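# Stack three cups nested, mouth down, on the table

## Task

Stack the three cups one inside another, each bigger cup covering a smaller one, so that all three end up upside down (opening facing the table), upright rather than leaning, and resting on the table; the stack must stay that way on its own, without either robot hand holding it.

## Robot and tools

Robot: two arms, left_arm (on the +y side) and right_arm, each ending in an identical five-finger right hand. The names are not image sides. Nothing may be pushed or knocked off the table.

Scene frame: origin on the tabletop between the arms, +x out over the table, +z up. Result lines give each hand point's position (m), orientation as quaternion wxyz, and velocities (m/s, rad/s) in this frame. Printed positions can be slightly off, more at long reach.

Hand point: a spot fixed to the palm, 0.05 m in front of it, where index pad meets thumb tip in a pinch. Its +z runs along straightened fingers (which extend 0.06-0.07 m past it), +y leaves the palm face, +x crosses the palm toward the little finger. The little-finger side reaches 0.08 m across; the thumb side 0.02 m with the thumb folded in front, up to 0.09 m otherwise. A wrist bracket on the little-finger side sticks out 0.03 m beyond the point along +y and 0.11 m across, and can collide. Rotating the hand shifts the point slightly.

execute_actions(actions): a list of actions; each action is up to 15 rows, one per 1/30 s step; a short action repeats its final row to fill 15 steps. Every row has 28 numbers in [-1, 1]: left arm dx, dy, dz, rx, ry, rz, then left hand little, ring, middle, index, thumb_bend, thumb_turn, force_limit, speed; then the same 14 for the right arm and hand. Both arms always appear. dx..rz are offsets, not poses: measured in the hand point's own axes from where that hand point was at the start of the action (for a call's first action, the last pose reported). Every row refers back to that same start, not to the prior row. Scale: 1.0 = 0.6 m or 180 degrees; rx, ry, rz form one rotation vector. Each step the command is clipped to within 100 mm and 16 degrees of the measured pose, so large offsets take several actions. An empty list just returns state and images.

Hand numbers are absolute targets, not offsets: fingers +1 straight, -1 curled; thumb_bend +1 straight, -1 bent; thumb_turn +1 beside palm, -1 opposed in front of palm. A pinch is about index -0.22, thumb_bend -0.75, thumb_turn -0.57. force_limit maps -1..+1 to roughly 0..10 N fingertip force (0..15 N for the thumb motors) and only stops closing motion. speed maps -1..+1 to near zero..full (full travel 0.6 s); close at -0.9 or slower for a gentle grip. With the thumb opposed, the hand can wrap an object 0.035-0.08 m wide; turn the thumb before arriving. There is no 'no change' value: to keep a hand as it is, resend its last eight numbers (or hand_measured plus hand_force_limit and hand_speed if nothing was sent yet). A motor moves only when its target changes by at least 0.01. Squeeze harder by raising force_limit with a target still further closed than measured; loosen with a target more open than measured.

move(target, speed, stop_force, blocking): target is one 28-number row as above; its arm offsets count from the pose in the latest result that shows one. Each hand point travels a straight line to its goal; both finish together, in 0.5-10 s (cut off at 10 s). speed: m/s, 0.002-0.5, default 0.25 (turning up to twice that in rad/s). Paths ignore obstacles and the other arm. stop_force: one value for both arms, 13-80 N; an arm's path halts when its wrist sensor feels that much extra push against the motion, then backs off 2 steps and holds. Use it with slow speed and no hand rotation; omit it when lifting off a surface being pressed. blocking=false returns after 0.5 s while motion continues (not allowed with stop_force); then use wait or stop before other commands. The result adds a 'move:' line: done, off_target, moving, held, contact or fault, plus limits (paced = command clipped; held = some steps blocked), and each hand point's distance from its goal.

wait(seconds): 0-10, arms keep their last command. stop(): brakes a running move. zoom_image(camera, region): camera is cam_high, cam_left_wrist or cam_right_wrist; region [x0, y0, x1, y1] in pixels, at most 504x504. Images: cam_high 672x504, wrist cameras 616x616 fisheye. show_instructions(): shows reference images. finished_scene(scene): ends the current scene; the goal must already hold without the robot.

Results also show joint positions and torques, wrist force and torque in the hand point's axes (noisy, offsets up to about 5.5 N, saturating near 100 N), hand_measured / hand_stopped_by / hand_load_n (six values each, motor order; a lost grip shows as loads near 0), 'Hand target' lines, and any 'pose unreachable', MOTOR HOT, torque, force or over-temperature fault lines.

Avoid: arms touching each other hard; pressing stiff arms past a contact (use stop_force slowly); outside force of 150 N or joint torque overload, which freezes that arm for 10 s; dropping, slamming or tipping cups; long heavy holding that heats motors.

Each tool is called after "Emit:" in YAML: its name, and indented under it one key for each argument.

## Session

Emit:
execute_actions:
  actions: []

Scene clock: 0.00 s.
left_arm: end_effector_position=(-0.1590, +0.9892, +0.6043) hand_measured=(+1.000, +1.000, +1.000, +1.000, +1.000, +1.000) hand_load_n=(+0.0, +0.0, +0.0, +0.0, +0.0, +0.0) hand_stopped_by=(target, target, target, target, target, target) hand_force_limit=0.00 hand_speed=-0.80 end_effector_quat_wxyz=(+0.033, +0.676, -0.735, +0.029) end_effector_velocity=(+0.000, -0.000, -0.000) end_effector_angular_velocity=(-0.002, +0.001, +0.001) | right_arm: end_effector_position=(+0.1268, -1.3044, +0.5832) hand_measured=(+1.000, +1.000, +1.000, +1.000, +1.000, +1.000) hand_load_n=(+0.0, +0.0, +0.0, +0.0, +0.0, +0.0) hand_stopped_by=(target, target, target, target, target, target) hand_force_limit=0.00 hand_speed=-0.80 end_effector_quat_wxyz=(+0.011, +0.683, +0.729, -0.046) end_effector_velocity=(-0.000, +0.000, +0.001) end_effector_angular_velocity=(-0.001, +0.000, -0.001)
Joint positions: left_arm=[ 1.334 -1.579  1.457  1.778  1.593 -1.835] | right_arm=[-2.025 -1.521  1.401  1.597  1.589 -1.968]
Joint velocities: left_arm=[-0.     0.     0.001  0.001  0.    -0.001] | right_arm=[-0.    -0.001  0.     0.     0.     0.   ]
Joint torques (N m, as the arm reports them, + toward a larger angle): no reading
Motor temperatures (°C, as the motors report them): left_arm=[27 24 23 27 28 25] | right_arm=[21 21 26 30 31 30]
Wrist force (N, on the end effector, along its own x y z axes, offset not removed): no reading
Wrist torque (N m, same axes, about the end effector's origin, offset not removed): no reading
Hand target (left_arm): -0.159, +0.989, +0.604; +0.033, +0.676, -0.735, +0.029
Hand target (right_arm): +0.127, -1.304, +0.583; +0.011, +0.683, +0.729, -0.046
camera_calibration (this result's frames):
cam_left_wrist: T_world_to_cam=[[-0.979306, 0.1901, -0.0694406, -0.293636], [0.136719, 0.874381, 0.465582, -1.12548], [0.149225, 0.446453, -0.882276, 0.243274], [0, 0, 0, 1]] pos_world=[-0.169987, 0.931307, 0.718248]
cam_right_wrist: T_world_to_cam=[[0.994872, -0.0809604, -0.0606172, -0.194059], [-0.0219449, -0.757867, 0.652039, -1.3751], [-0.0987292, -0.647366, -0.755758, -0.25997], [0, 0, 0, 1]] pos_world=[0.137221, -1.22615, 0.688379]

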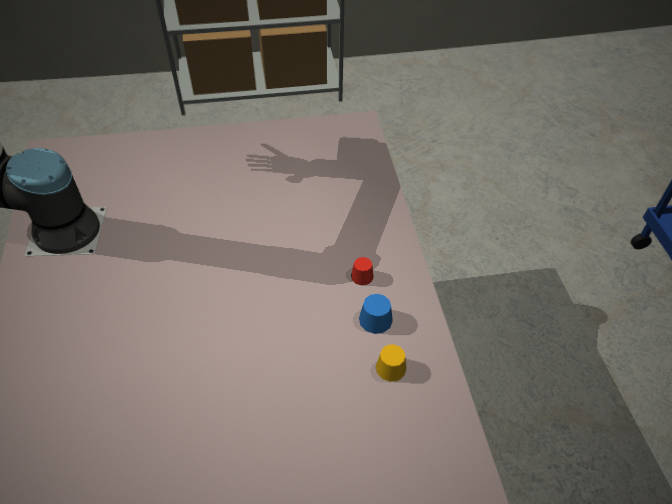

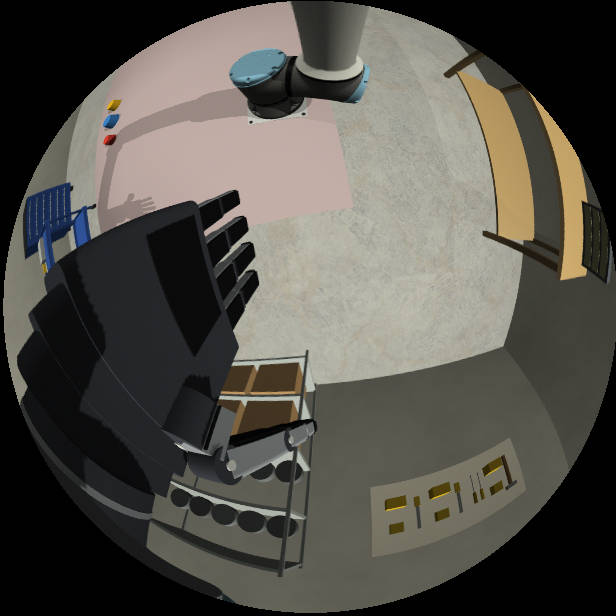

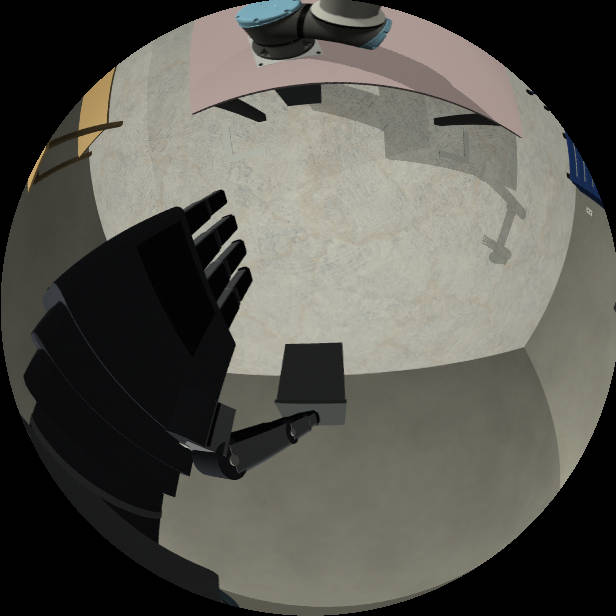

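Emit:
move:
  target: [0.287,-0.995,0.365,0.251,-0.037,-0.014,1,1,1,1,1,-1,0,0,0,0,0,0,0,0,1,1,1,1,1,1,0,-0.8]
  speed: 0.35

Emit:
move:
  target: [0.917,-0.13,0.718,0,0,0,1,1,1,1,1,-1,0,0,0,0,0,0,0,0,1,1,1,1,1,1,0,-0.8]
  speed: 0.35

Emit:
move:
  target: [0.525,0.006,0.053,0,0,0,1,1,1,1,1,-1,0,0,0,0,0,0,0,0,1,1,1,1,1,1,0,-0.8]
  speed: 0.25

Scene clock: 8.57 s.
left_arm: end_effector_position=(+0.4185, +0.7507, +0.3994) hand_measured=(+1.000, +1.000, +1.000, +1.000, +1.000, -1.000) hand_load_n=(+0.0, +0.0, +0.0, +0.0, +0.0, +0.0) hand_stopped_by=(target, target, target, target, target, target) hand_force_limit=0.00 hand_speed=0.00 end_effector_quat_wxyz=(-0.270, +0.653, -0.654, +0.269) end_effector_velocity=(+0.000, -0.000, -0.000) end_effector_angular_velocity=(+0.002, +0.000, -0.001) | right_arm: end_effector_position=(+0.1268, -1.3044, +0.5832) hand_measured=(+1.000, +1.000, +1.000, +1.000, +1.000, +1.000) hand_load_n=(+0.0, +0.0, +0.0, +0.0, +0.0, +0.0) hand_stopped_by=(target, target, target, target, target, target) hand_force_limit=0.00 hand_speed=-0.80 end_effector_quat_wxyz=(+0.011, +0.683, +0.729, -0.046) end_effector_velocity=(-0.000, +0.000, -0.000) end_effector_angular_velocity=(+0.001, -0.000, -0.000)
Joint positions: left_arm=[ 0.23  -1.733  1.856  0.67   1.654 -3.055] | right_arm=[-2.025 -1.521  1.401  1.597  1.589 -1.968]
Joint velocities: left_arm=[-0.001  0.     0.    -0.001 -0.001  0.001] | right_arm=[-0.001  0.     0.001  0.     0.    -0.   ]
Joint torques (N m, as the arm reports them, + toward a larger angle): left_arm=[-13.49 -17.19 -28.9   -1.21  -2.55  -2.96] | right_arm=[  0.22 -34.   -41.27   3.7    0.    -0.27]
Motor temperatures (°C, as the motors report them): left_arm=[27 24 23 27 28 25] | right_arm=[21 21 26 30 31 30]
Wrist force (N, on the end effector, along its own x y z axes, offset not removed): left_arm=[1.3 4.4 2.5] | right_arm=[2.1 -1.0 0.6]
Wrist torque (N m, same axes, about the end effector's origin, offset not removed): left_arm=[1.09 -0.51 0.19] | right_arm=[-0.28 -0.54 0.36]
Hand target (left_arm): +0.419, +0.751, +0.399; -0.270, +0.653, -0.654, +0.269
Hand target (right_arm): +0.127, -1.304, +0.583; +0.011, +0.683, +0.729, -0.046
Off the commanded pose (left_arm): 0.002 m, 0 deg.
Off the commanded pose (right_arm): 0.000 m, 0 deg.
move: done
camera_calibration (this result's frames):
cam_left_wrist: T_world_to_cam=[[-0.660449, 0.115968, -0.741862, 0.493829], [-0.335989, 0.837928, 0.430102, -0.661081], [0.671505, 0.533317, -0.514445, -0.347919], [0, 0, 0, 1]] pos_world=[0.337662, 0.682222, 0.471699]
cam_right_wrist: T_world_to_cam=[[0.994872, -0.0809606, -0.0606172, -0.19406], [-0.0219451, -0.757868, 0.652039, -1.3751], [-0.0987293, -0.647366, -0.755758, -0.25997], [0, 0, 0, 1]] pos_world=[0.137221, -1.22615, 0.688379]

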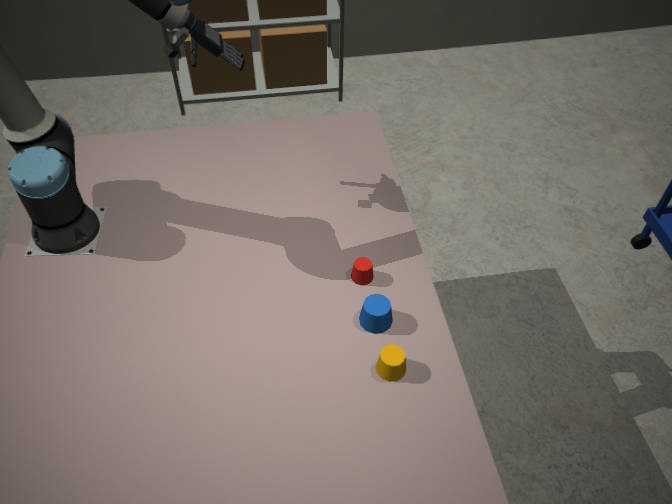

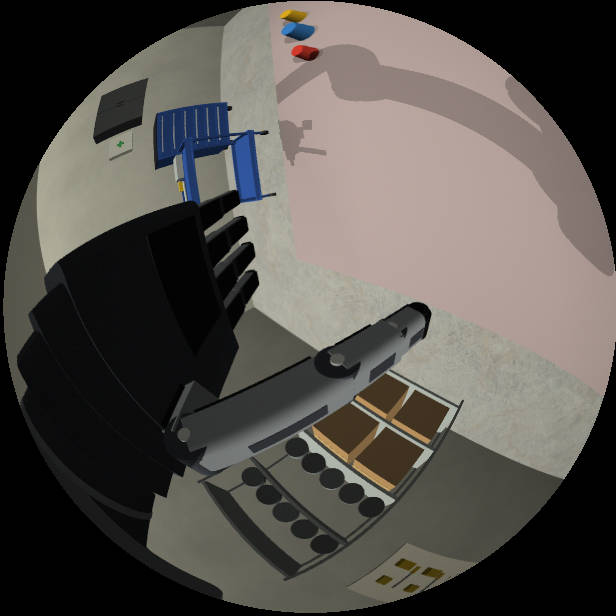

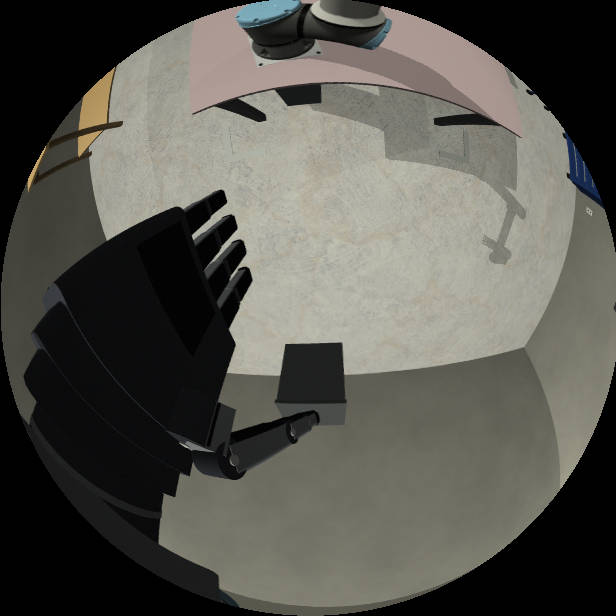

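Scene clock: 11.17 s.
left_arm: end_effector_position=(+0.7780, +0.2022, +0.1484) hand_measured=(+1.000, +1.000, +1.000, +1.000, +1.000, -1.000) hand_load_n=(+0.0, +0.0, +0.0, +0.0, +0.0, +0.0) hand_stopped_by=(target, target, target, target, target, target) hand_force_limit=0.00 hand_speed=0.00 end_effector_quat_wxyz=(-0.271, +0.653, -0.655, +0.268) end_effector_velocity=(-0.000, -0.000, -0.001) end_effector_angular_velocity=(+0.001, +0.001, +0.000) | right_arm: end_effector_position=(+0.1268, -1.3044, +0.5832) hand_measured=(+1.000, +1.000, +1.000, +1.000, +1.000, +1.000) hand_load_n=(+0.0, +0.0, +0.0, +0.0, +0.0, +0.0) hand_stopped_by=(target, target, target, target, target, target) hand_force_limit=0.00 hand_speed=-0.80 end_effector_quat_wxyz=(+0.011, +0.683, +0.729, -0.046) end_effector_velocity=(-0.000, -0.001, -0.002) end_effector_angular_velocity=(+0.003, -0.001, +0.001)
Joint positions: left_arm=[-0.541 -0.974  1.394  0.484  1.127 -3.636] | right_arm=[-2.025 -1.521  1.401  1.597  1.589 -1.968]
Joint velocities: left_arm=[-0.     0.001 -0.001  0.001 -0.    -0.001] | right_arm=[ 0.     0.002  0.001  0.     0.    -0.001]
Joint torques (N m, as the arm reports them, + toward a larger angle): left_arm=[-12.09 -77.82 -42.22   3.76  -2.73  -3.16] | right_arm=[ -1.46 -35.35 -41.51   3.7   -0.23  -0.09]
Motor temperatures (°C, as the motors report them): left_arm=[27 24 23 27 28 25] | right_arm=[21 21 26 30 31 30]
Wrist force (N, on the end effector, along its own x y z axes, offset not removed): left_arm=[4.4 2.0 -1.0] | right_arm=[1.7 -0.1 1.2]
Wrist torque (N m, same axes, about the end effector's origin, offset not removed): left_arm=[0.85 -0.60 0.29] | right_arm=[-0.17 -0.54 0.36]
Hand target (left_arm): +0.778, +0.202, +0.148; -0.271, +0.653, -0.655, +0.268
Hand target (right_arm): +0.127, -1.304, +0.583; +0.011, +0.683, +0.729, -0.046
Off the commanded pose (left_arm): 0.002 m, 0 deg.
Off the commanded pose (right_arm): 0.000 m, 0 deg.
move: done
camera_calibration (this result's frames):
cam_left_wrist: T_world_to_cam=[[-0.66053, 0.117234, -0.74159, 0.608423], [-0.336041, 0.837114, 0.431645, 0.0271861], [0.671399, 0.534319, -0.513544, -0.426109], [0, 0, 0, 1]] pos_world=[0.697106, 0.133592, 0.22064]
cam_right_wrist: T_world_to_cam=[[0.994872, -0.0809603, -0.0606172, -0.194059], [-0.0219449, -0.757867, 0.652039, -1.3751], [-0.0987291, -0.647366, -0.755758, -0.25997], [0, 0, 0, 1]] pos_world=[0.137221, -1.22615, 0.688379]

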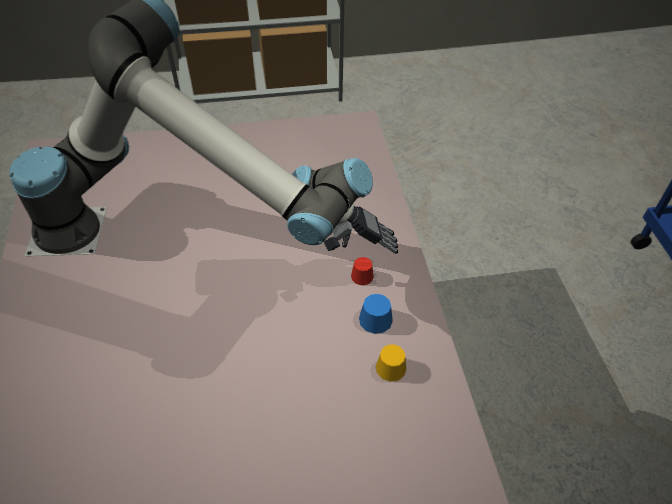

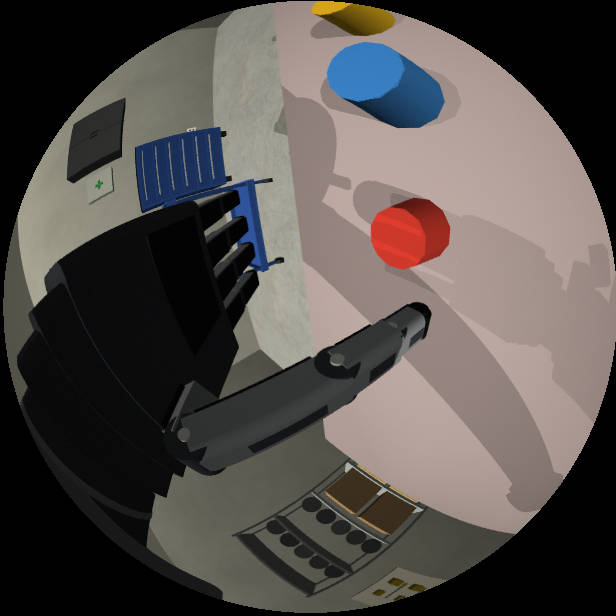

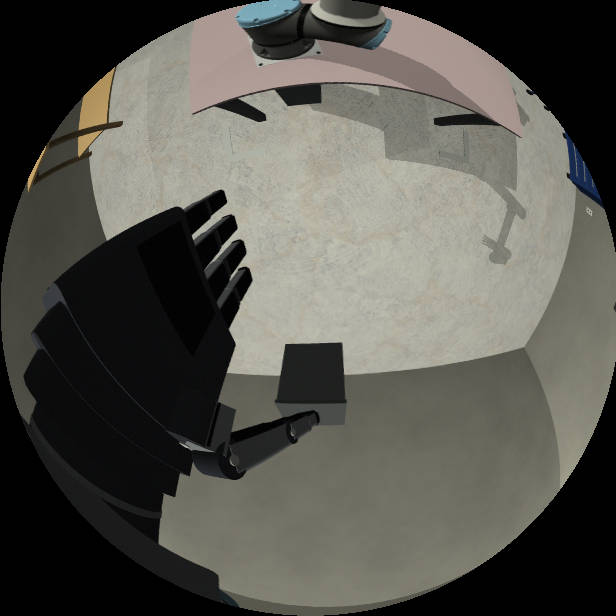

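Scene clock: 12.93 s.
left_arm: end_effector_position=(+0.7981, -0.1125, +0.1226) hand_measured=(+1.000, +1.000, +1.000, +1.000, +1.000, -1.000) hand_load_n=(+0.0, +0.0, +0.0, +0.0, +0.0, +0.0) hand_stopped_by=(target, target, target, target, target, target) hand_force_limit=0.00 hand_speed=0.00 end_effector_quat_wxyz=(-0.271, +0.653, -0.655, +0.268) end_effector_velocity=(+0.001, -0.001, +0.001) end_effector_angular_velocity=(+0.001, +0.000, +0.002) | right_arm: end_effector_position=(+0.1268, -1.3044, +0.5832) hand_measured=(+1.000, +1.000, +1.000, +1.000, +1.000, +1.000) hand_load_n=(+0.0, +0.0, +0.0, +0.0, +0.0, +0.0) hand_stopped_by=(target, target, target, target, target, target) hand_force_limit=0.00 hand_speed=-0.80 end_effector_quat_wxyz=(+0.011, +0.683, +0.729, -0.046) end_effector_velocity=(+0.001, -0.000, -0.001) end_effector_angular_velocity=(+0.001, -0.000, +0.002)
Joint positions: left_arm=[-0.784 -0.598  0.788  0.827  0.986 -3.865] | right_arm=[-2.025 -1.521  1.401  1.597  1.589 -1.968]
Joint velocities: left_arm=[-0.     0.005 -0.01   0.007 -0.002 -0.002] | right_arm=[ 0.001  0.001  0.    -0.    -0.    -0.   ]
Joint torques (N m, as the arm reports them, + toward a larger angle): left_arm=[ -11.15 -104.33  -46.54    4.6    -2.87   -3.44] | right_arm=[ -1.13 -35.06 -41.06   3.71   0.05  -0.33]
Motor temperatures (°C, as the motors report them): left_arm=[27 24 23 27 28 25] | right_arm=[21 21 26 30 31 30]
Wrist force (N, on the end effector, along its own x y z axes, offset not removed): left_arm=[2.5 1.6 0.9] | right_arm=[3.2 0.1 2.3]
Wrist torque (N m, same axes, about the end effector's origin, offset not removed): left_arm=[0.79 -0.68 0.21] | right_arm=[-0.12 -0.80 0.48]
Hand target (left_arm): +0.798, -0.113, +0.123; -0.271, +0.653, -0.655, +0.268
Hand target (right_arm): +0.127, -1.304, +0.583; +0.011, +0.683, +0.729, -0.046
Off the commanded pose (left_arm): 0.001 m, 0 deg.
Off the commanded pose (right_arm): 0.000 m, 0 deg.
move: done
camera_calibration (this result's frames):
cam_left_wrist: T_world_to_cam=[[-0.660318, 0.117527, -0.741733, 0.639373], [-0.336225, 0.836895, 0.431925, 0.308633], [0.671515, 0.534597, -0.513101, -0.284839], [0, 0, 0, 1]] pos_world=[0.717234, -0.181163, 0.194786]
cam_right_wrist: T_world_to_cam=[[0.994872, -0.0809603, -0.0606171, -0.194059], [-0.021945, -0.757867, 0.652039, -1.3751], [-0.0987291, -0.647366, -0.755758, -0.25997], [0, 0, 0, 1]] pos_world=[0.137221, -1.22615, 0.688379]

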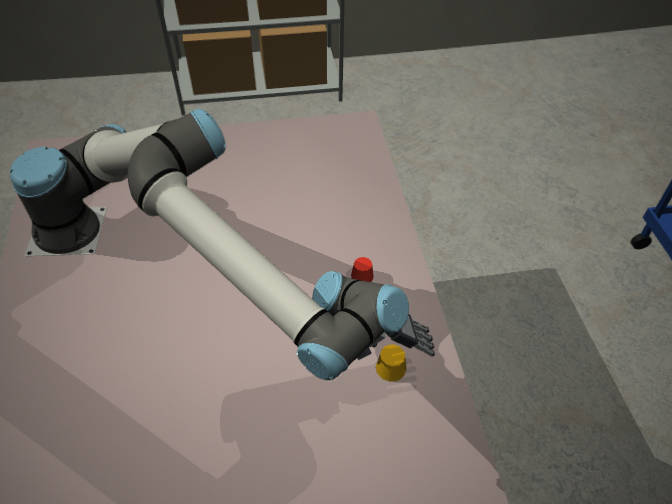

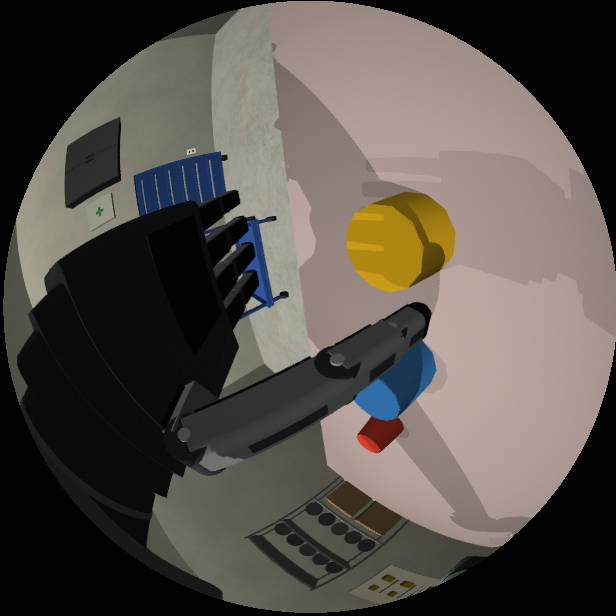

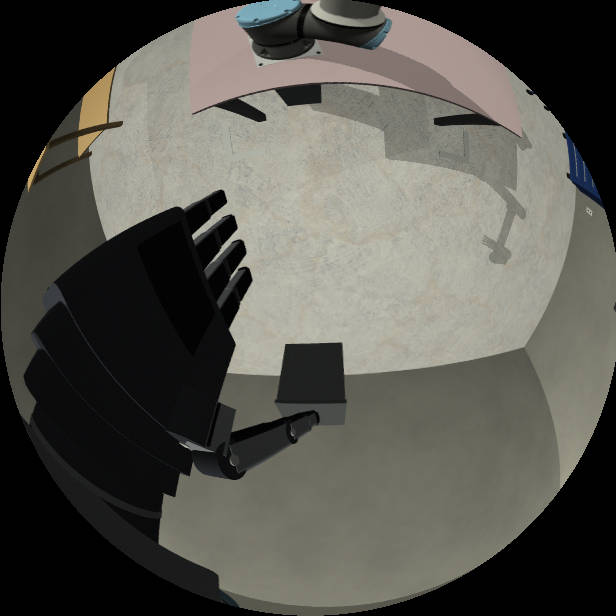

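Emit:
move:
  target: [0.005,0.096,0.096,0,0,0,1,1,1,1,1,-1,0,0,0,0,0,0,0,0,1,1,1,1,1,1,0,-0.8]
  speed: 0.09

Emit:
move:
  target: [0,0,0,0,0,0,1,0.4,-0.5,-0.5,0.6,-1,0.2,-0.6,0,0,0,0,0,0,1,1,1,1,1,1,0,-0.8]

Scene clock: 17.60 s.
left_arm: end_effector_position=(+0.7980, -0.1153, +0.0413) hand_measured=(+1.000, +1.000, +1.000, +1.000, +1.000, -1.000) hand_load_n=(+0.0, +0.0, +0.0, +0.0, +0.0, +0.0) hand_stopped_by=(target, target, target, target, target, target) hand_force_limit=0.00 hand_speed=0.00 end_effector_quat_wxyz=(-0.271, +0.653, -0.654, +0.268) end_effector_velocity=(-0.001, +0.001, -0.003) end_effector_angular_velocity=(+0.003, +0.001, +0.002) | right_arm: end_effector_position=(+0.1268, -1.3044, +0.5832) hand_measured=(+1.000, +1.000, +1.000, +1.000, +1.000, +1.000) hand_load_n=(+0.0, +0.0, +0.0, +0.0, +0.0, +0.0) hand_stopped_by=(target, target, target, target, target, target) hand_force_limit=0.00 hand_speed=-0.80 end_effector_quat_wxyz=(+0.011, +0.683, +0.729, -0.046) end_effector_velocity=(+0.000, +0.001, +0.001) end_effector_angular_velocity=(-0.002, +0.001, +0.000)
Joint positions: left_arm=[-0.786 -0.55   0.843  0.725  0.985 -3.867] | right_arm=[-2.025 -1.521  1.401  1.597  1.589 -1.968]
Joint velocities: left_arm=[-0.     0.002  0.002 -0.    -0.002 -0.002] | right_arm=[-0.    -0.003 -0.     0.     0.    -0.001]
Joint torques (N m, as the arm reports them, + toward a larger angle): left_arm=[ -10.8  -104.19  -25.95    0.02   -2.97   -2.6 ] | right_arm=[ -0.26 -36.17 -41.53   3.8   -0.02  -0.27]
Motor temperatures (°C, as the motors report them): left_arm=[27 24 23 27 28 25] | right_arm=[21 21 26 30 31 30]
Wrist force (N, on the end effector, along its own x y z axes, offset not removed): left_arm=[4.0 -0.6 -0.9] | right_arm=[-0.5 0.1 3.4]
Wrist torque (N m, same axes, about the end effector's origin, offset not removed): left_arm=[0.42 -0.82 0.24] | right_arm=[-0.31 -0.28 0.21]
Hand target (left_arm): +0.798, -0.115, +0.041; -0.271, +0.653, -0.655, +0.268
Hand target (right_arm): +0.127, -1.304, +0.583; +0.011, +0.683, +0.729, -0.046
Off the commanded pose (left_arm): 0.000 m, 0 deg.
Off the commanded pose (right_arm): 0.000 m, 0 deg.
move: done
camera_calibration (this result's frames):
cam_left_wrist: T_world_to_cam=[[-0.660312, 0.117491, -0.741744, 0.579306], [-0.336249, 0.836899, 0.431898, 0.346056], [0.671509, 0.534598, -0.513109, -0.325044], [0, 0, 0, 1]] pos_world=[0.717154, -0.183909, 0.113453]
cam_right_wrist: T_world_to_cam=[[0.994872, -0.0809603, -0.0606172, -0.194059], [-0.0219449, -0.757867, 0.652039, -1.3751], [-0.0987291, -0.647366, -0.755758, -0.25997], [0, 0, 0, 1]] pos_world=[0.137221, -1.22615, 0.688379]

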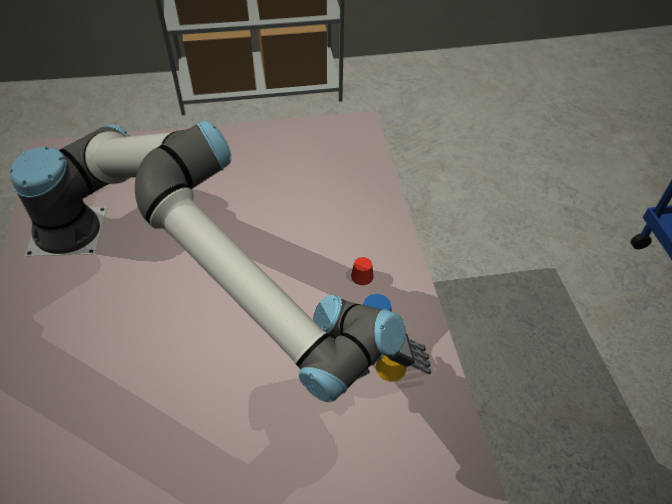

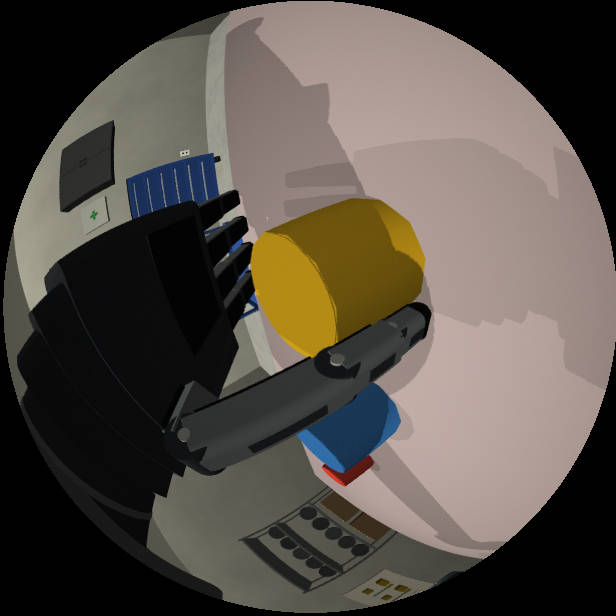

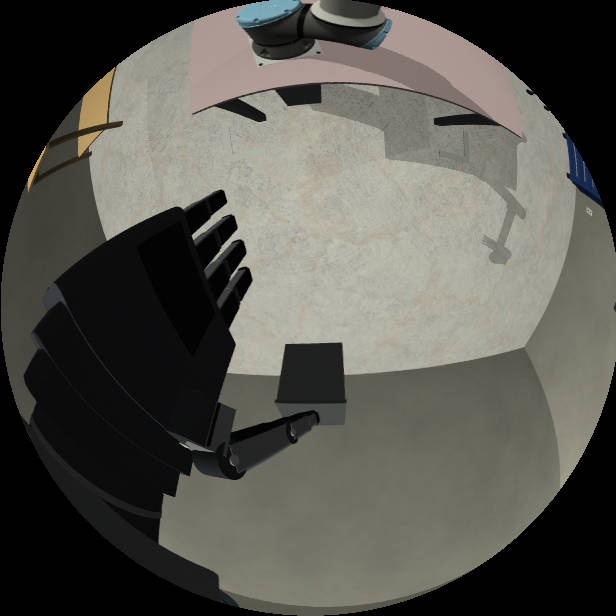

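Scene clock: 18.97 s.
left_arm: end_effector_position=(+0.7980, -0.1153, +0.0413) hand_measured=(+1.000, +0.400, +0.340, +0.272, +0.610, -1.000) hand_load_n=(+0.0, +0.0, +5.0, +7.0, +12.0, +0.0) hand_stopped_by=(target, target, force, force, force, target) hand_force_limit=0.20 hand_speed=-0.60 end_effector_quat_wxyz=(-0.271, +0.653, -0.654, +0.268) end_effector_velocity=(+0.000, +0.000, -0.001) end_effector_angular_velocity=(+0.001, -0.000, +0.000) | right_arm: end_effector_position=(+0.1268, -1.3044, +0.5832) hand_measured=(+1.000, +1.000, +1.000, +1.000, +1.000, +1.000) hand_load_n=(+0.0, +0.0, +0.0, +0.0, +0.0, +0.0) hand_stopped_by=(target, target, target, target, target, target) hand_force_limit=0.00 hand_speed=-0.80 end_effector_quat_wxyz=(+0.011, +0.683, +0.729, -0.046) end_effector_velocity=(+0.000, +0.000, -0.000) end_effector_angular_velocity=(+0.003, -0.001, +0.001)
Joint positions: left_arm=[-0.786 -0.55   0.843  0.725  0.985 -3.867] | right_arm=[-2.025 -1.521  1.401  1.597  1.589 -1.968]
Joint velocities: left_arm=[ 0.     0.001 -0.001 -0.    -0.     0.   ] | right_arm=[ 0.     0.001  0.     0.002  0.    -0.001]
Joint torques (N m, as the arm reports them, + toward a larger angle): left_arm=[ -12.16 -119.53  -34.02    4.4    -2.64   -2.69] | right_arm=[  0.06 -36.19 -41.36   3.84  -0.07  -0.41]
Motor temperatures (°C, as the motors report them): left_arm=[27 24 23 27 28 25] | right_arm=[21 21 26 30 31 30]
Wrist force (N, on the end effector, along its own x y z axes, offset not removed): left_arm=[3.3 2.7 -2.1] | right_arm=[0.5 -1.4 1.1]
Wrist torque (N m, same axes, about the end effector's origin, offset not removed): left_arm=[1.06 -0.60 0.38] | right_arm=[-0.28 -0.20 0.33]
Hand target (left_arm): +0.798, -0.115, +0.041; -0.271, +0.653, -0.654, +0.268
Hand target (right_arm): +0.127, -1.304, +0.583; +0.011, +0.683, +0.729, -0.046
Off the commanded pose (left_arm): 0.000 m, 0 deg.
Off the commanded pose (right_arm): 0.000 m, 0 deg.
move: done
camera_calibration (this result's frames):
cam_left_wrist: T_world_to_cam=[[-0.66031, 0.117489, -0.741746, 0.579281], [-0.336251, 0.8369, 0.431895, 0.346073], [0.671511, 0.534597, -0.513108, -0.325062], [0, 0, 0, 1]] pos_world=[0.717155, -0.18391, 0.11342]
cam_right_wrist: T_world_to_cam=[[0.994872, -0.0809603, -0.0606172, -0.194059], [-0.0219449, -0.757868, 0.652039, -1.3751], [-0.0987291, -0.647366, -0.755758, -0.25997], [0, 0, 0, 1]] pos_world=[0.137221, -1.22615, 0.688379]

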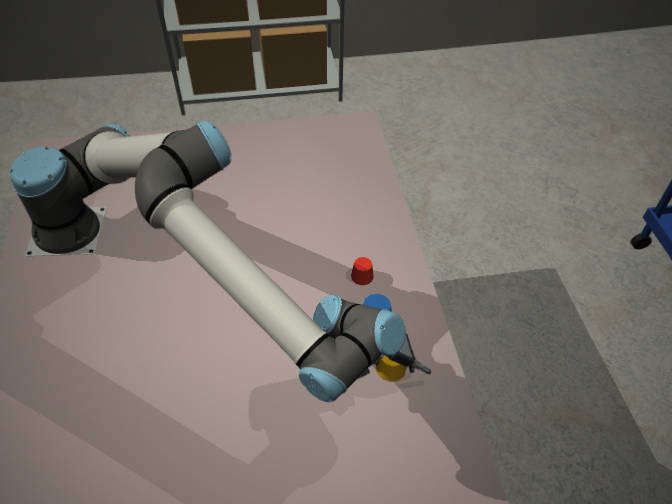

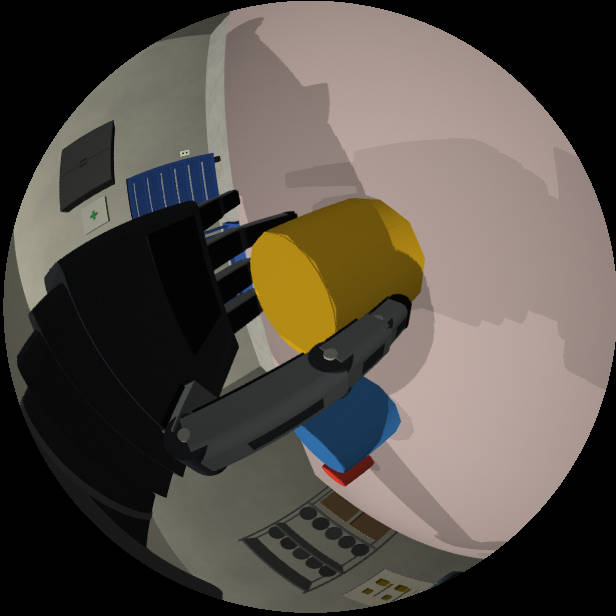

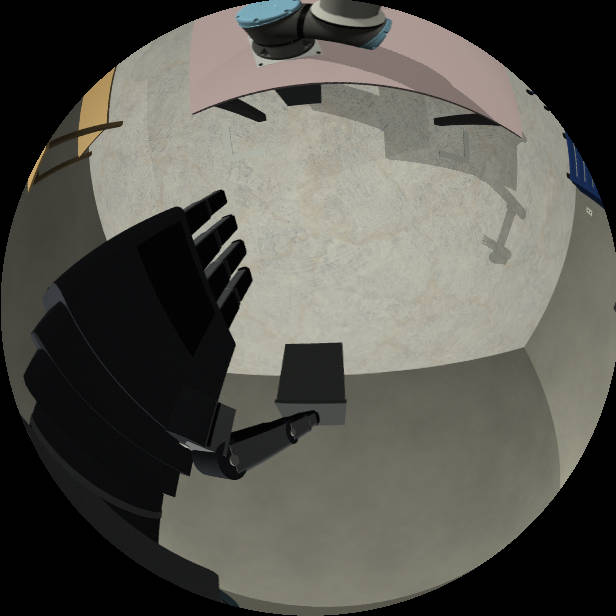

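Emit:
move:
  target: [0,-0.108,-0.108,0,0,0,1,0.4,-0.5,-0.5,0.6,-1,0.2,-0.6,0,0,0,0,0,0,1,1,1,1,1,1,0,-0.8]
  speed: 0.13

Emit:
move:
  target: [-0.524,0.02,-0.02,0,0,0,1,0.4,-0.5,-0.5,0.6,-1,0.2,-0.6,0,0,0,0,0,0,1,1,1,1,1,1,0,-0.8]
  speed: 0.25

Emit:
zoom_image:
  camera: "cam_high"
  region: [300, 190, 430, 320]

Scene clock: 24.67 s.
left_arm: end_effector_position=(+0.7981, -0.1155, +0.1328) hand_measured=(+1.000, +0.400, +0.340, +0.272, +0.610, -1.000) hand_load_n=(+0.0, +0.0, +5.5, +7.0, +12.0, +0.0) hand_stopped_by=(target, target, force, force, force, target) hand_force_limit=0.20 hand_speed=-0.60 end_effector_quat_wxyz=(-0.271, +0.653, -0.655, +0.268) end_effector_velocity=(-0.001, -0.000, +0.002) end_effector_angular_velocity=(-0.004, +0.002, +0.002) | right_arm: end_effector_position=(+0.1268, -1.3044, +0.5832) hand_measured=(+1.000, +1.000, +1.000, +1.000, +1.000, +1.000) hand_load_n=(+0.0, +0.0, +0.0, +0.0, +0.0, +0.0) hand_stopped_by=(target, target, target, target, target, target) hand_force_limit=0.00 hand_speed=-0.80 end_effector_quat_wxyz=(+0.011, +0.683, +0.729, -0.046) end_effector_velocity=(+0.000, +0.001, -0.001) end_effector_angular_velocity=(+0.002, -0.001, +0.000)
Joint positions: left_arm=[-0.786 -0.597  0.769  0.847  0.985 -3.866] | right_arm=[-2.025 -1.521  1.401  1.597  1.589 -1.968]
Joint velocities: left_arm=[-0.    -0.002  0.     0.003  0.003 -0.004] | right_arm=[ 0.    -0.     0.003 -0.    -0.     0.   ]
Joint torques (N m, as the arm reports them, + toward a larger angle): left_arm=[ -12.29 -128.79  -48.11    4.19   -3.17   -3.03] | right_arm=[ -0.09 -36.21 -41.61   3.6   -0.06  -0.29]
Motor temperatures (°C, as the motors report them): left_arm=[27 24 23 27 28 25] | right_arm=[21 21 26 30 31 30]
Wrist force (N, on the end effector, along its own x y z axes, offset not removed): left_arm=[0.0 0.5 2.5] | right_arm=[2.3 -0.6 4.5]
Wrist torque (N m, same axes, about the end effector's origin, offset not removed): left_arm=[0.58 -0.16 0.05] | right_arm=[-0.41 -0.73 0.40]
Hand target (left_arm): +0.798, -0.116, +0.133; -0.271, +0.653, -0.654, +0.268
Hand target (right_arm): +0.127, -1.304, +0.583; +0.011, +0.683, +0.729, -0.046
Off the commanded pose (left_arm): 0.000 m, 0 deg.
Off the commanded pose (right_arm): 0.000 m, 0 deg.
move: done
camera_calibration (this result's frames):
cam_left_wrist: T_world_to_cam=[[-0.6603, 0.117711, -0.74172, 0.647267], [-0.336118, 0.836881, 0.432035, 0.306676], [0.671587, 0.534578, -0.513028, -0.2781], [0, 0, 0, 1]] pos_world=[0.717238, -0.184175, 0.204924]
cam_right_wrist: T_world_to_cam=[[0.994872, -0.0809601, -0.0606172, -0.194059], [-0.0219447, -0.757867, 0.652039, -1.3751], [-0.098729, -0.647366, -0.755758, -0.25997], [0, 0, 0, 1]] pos_world=[0.137221, -1.22615, 0.688379]

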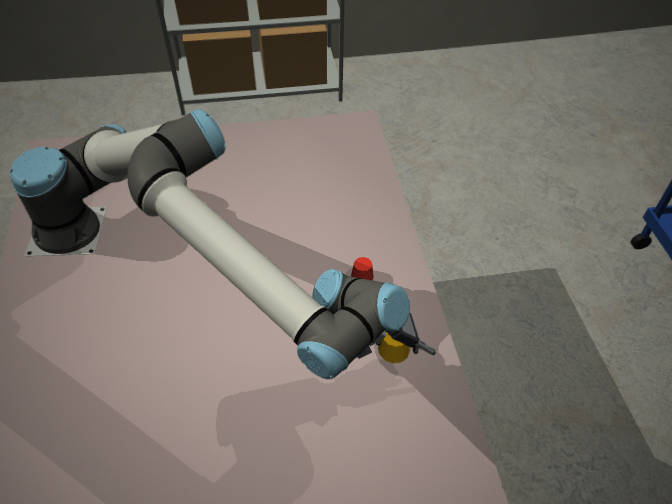

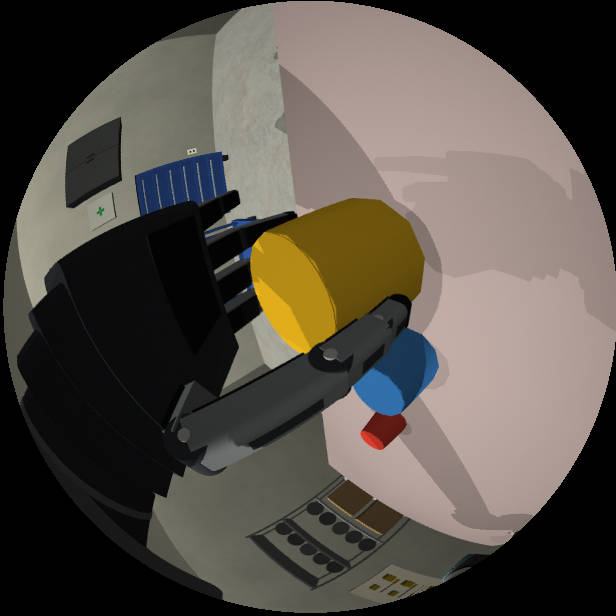

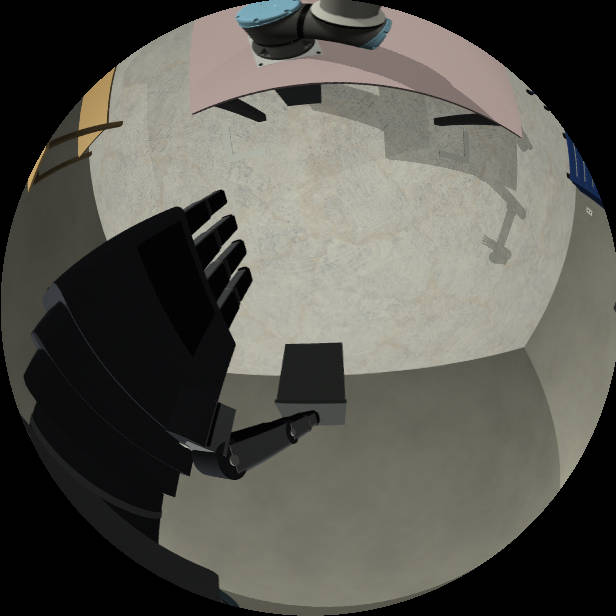

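Scene clock: 26.43 s.
left_arm: end_effector_position=(+0.7809, +0.1987, +0.1336) hand_measured=(+1.000, +0.400, +0.340, +0.272, +0.610, -1.000) hand_load_n=(+0.0, +0.0, +5.5, +7.0, +12.0, +0.0) hand_stopped_by=(target, target, force, force, force, target) hand_force_limit=0.20 hand_speed=-0.60 end_effector_quat_wxyz=(-0.271, +0.653, -0.655, +0.268) end_effector_velocity=(-0.000, +0.001, +0.000) end_effector_angular_velocity=(-0.002, -0.000, -0.002) | right_arm: end_effector_position=(+0.1268, -1.3044, +0.5832) hand_measured=(+1.000, +1.000, +1.000, +1.000, +1.000, +1.000) hand_load_n=(+0.0, +0.0, +0.0, +0.0, +0.0, +0.0) hand_stopped_by=(target, target, target, target, target, target) hand_force_limit=0.00 hand_speed=-0.80 end_effector_quat_wxyz=(+0.011, +0.683, +0.729, -0.046) end_effector_velocity=(+0.001, -0.000, +0.000) end_effector_angular_velocity=(-0.002, +0.001, +0.001)
Joint positions: left_arm=[-0.542 -0.957  1.395  0.467  1.126 -3.637] | right_arm=[-2.025 -1.521  1.401  1.597  1.589 -1.968]
Joint velocities: left_arm=[ 0.001 -0.002  0.002 -0.002  0.002  0.002] | right_arm=[ 0.001 -0.001  0.    -0.002  0.    -0.   ]
Joint torques (N m, as the arm reports them, + toward a larger angle): left_arm=[   7.29 -100.15  -24.44   -0.63    1.09    3.51] | right_arm=[ -1.21 -35.98 -41.35   3.71  -0.18  -0.4 ]
Motor temperatures (°C, as the motors report them): left_arm=[27 24 23 27 28 25] | right_arm=[21 21 26 30 31 30]
Wrist force (N, on the end effector, along its own x y z axes, offset not removed): left_arm=[-0.9 2.1 1.0] | right_arm=[3.0 0.1 2.1]
Wrist torque (N m, same axes, about the end effector's origin, offset not removed): left_arm=[0.87 -0.13 0.08] | right_arm=[-0.23 -0.72 0.42]
Hand target (left_arm): +0.781, +0.199, +0.134; -0.271, +0.653, -0.655, +0.268
Hand target (right_arm): +0.127, -1.304, +0.583; +0.011, +0.683, +0.729, -0.046
Off the commanded pose (left_arm): 0.001 m, 0 deg.
Off the commanded pose (right_arm): 0.000 m, 0 deg.
move: done
camera_calibration (this result's frames):
cam_left_wrist: T_world_to_cam=[[-0.660448, 0.117417, -0.741634, 0.599689], [-0.33592, 0.837142, 0.431685, 0.0374275], [0.67154, 0.534235, -0.513446, -0.433973], [0, 0, 0, 1]] pos_world=[0.700066, 0.130098, 0.205771]
cam_right_wrist: T_world_to_cam=[[0.994872, -0.0809602, -0.0606173, -0.194059], [-0.0219448, -0.757867, 0.65204, -1.3751], [-0.0987291, -0.647366, -0.755758, -0.25997], [0, 0, 0, 1]] pos_world=[0.137221, -1.22615, 0.688379]

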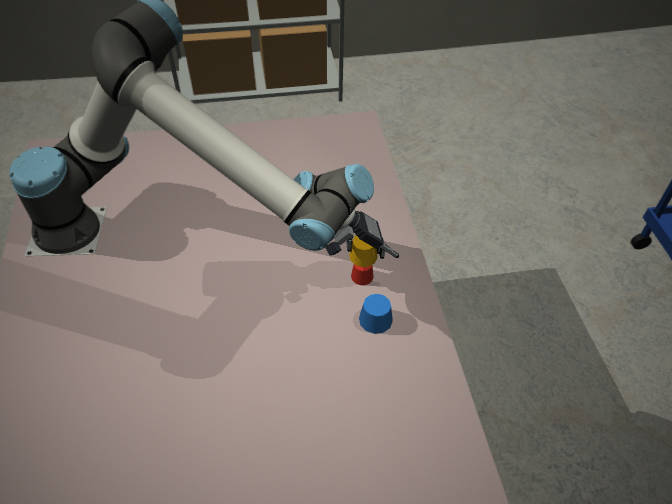

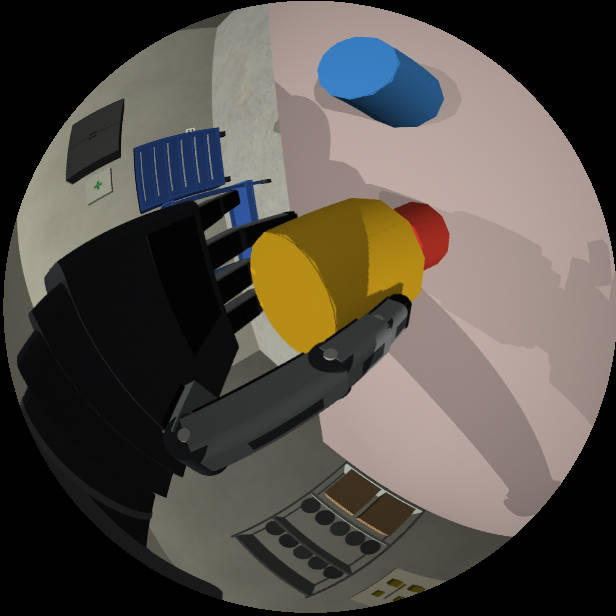

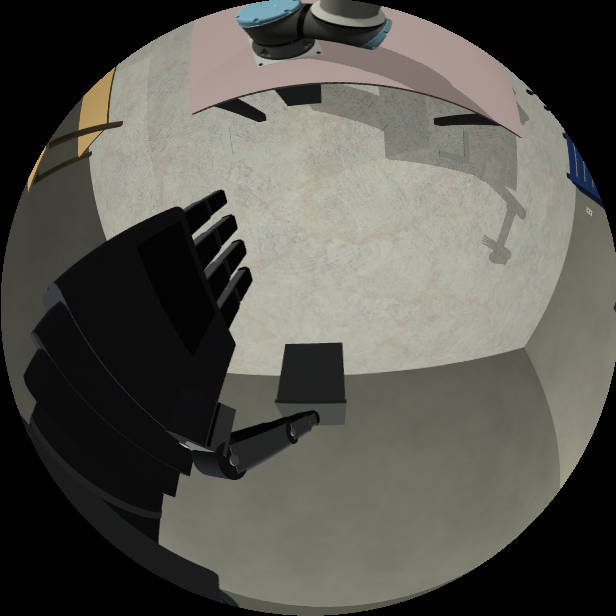

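Region (300, 190, 430, 320) of cam_high's 672x504 image, scaled by 3.877, with more detail than that image has.

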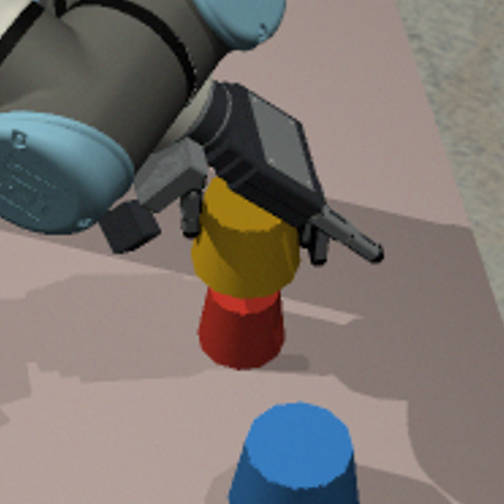

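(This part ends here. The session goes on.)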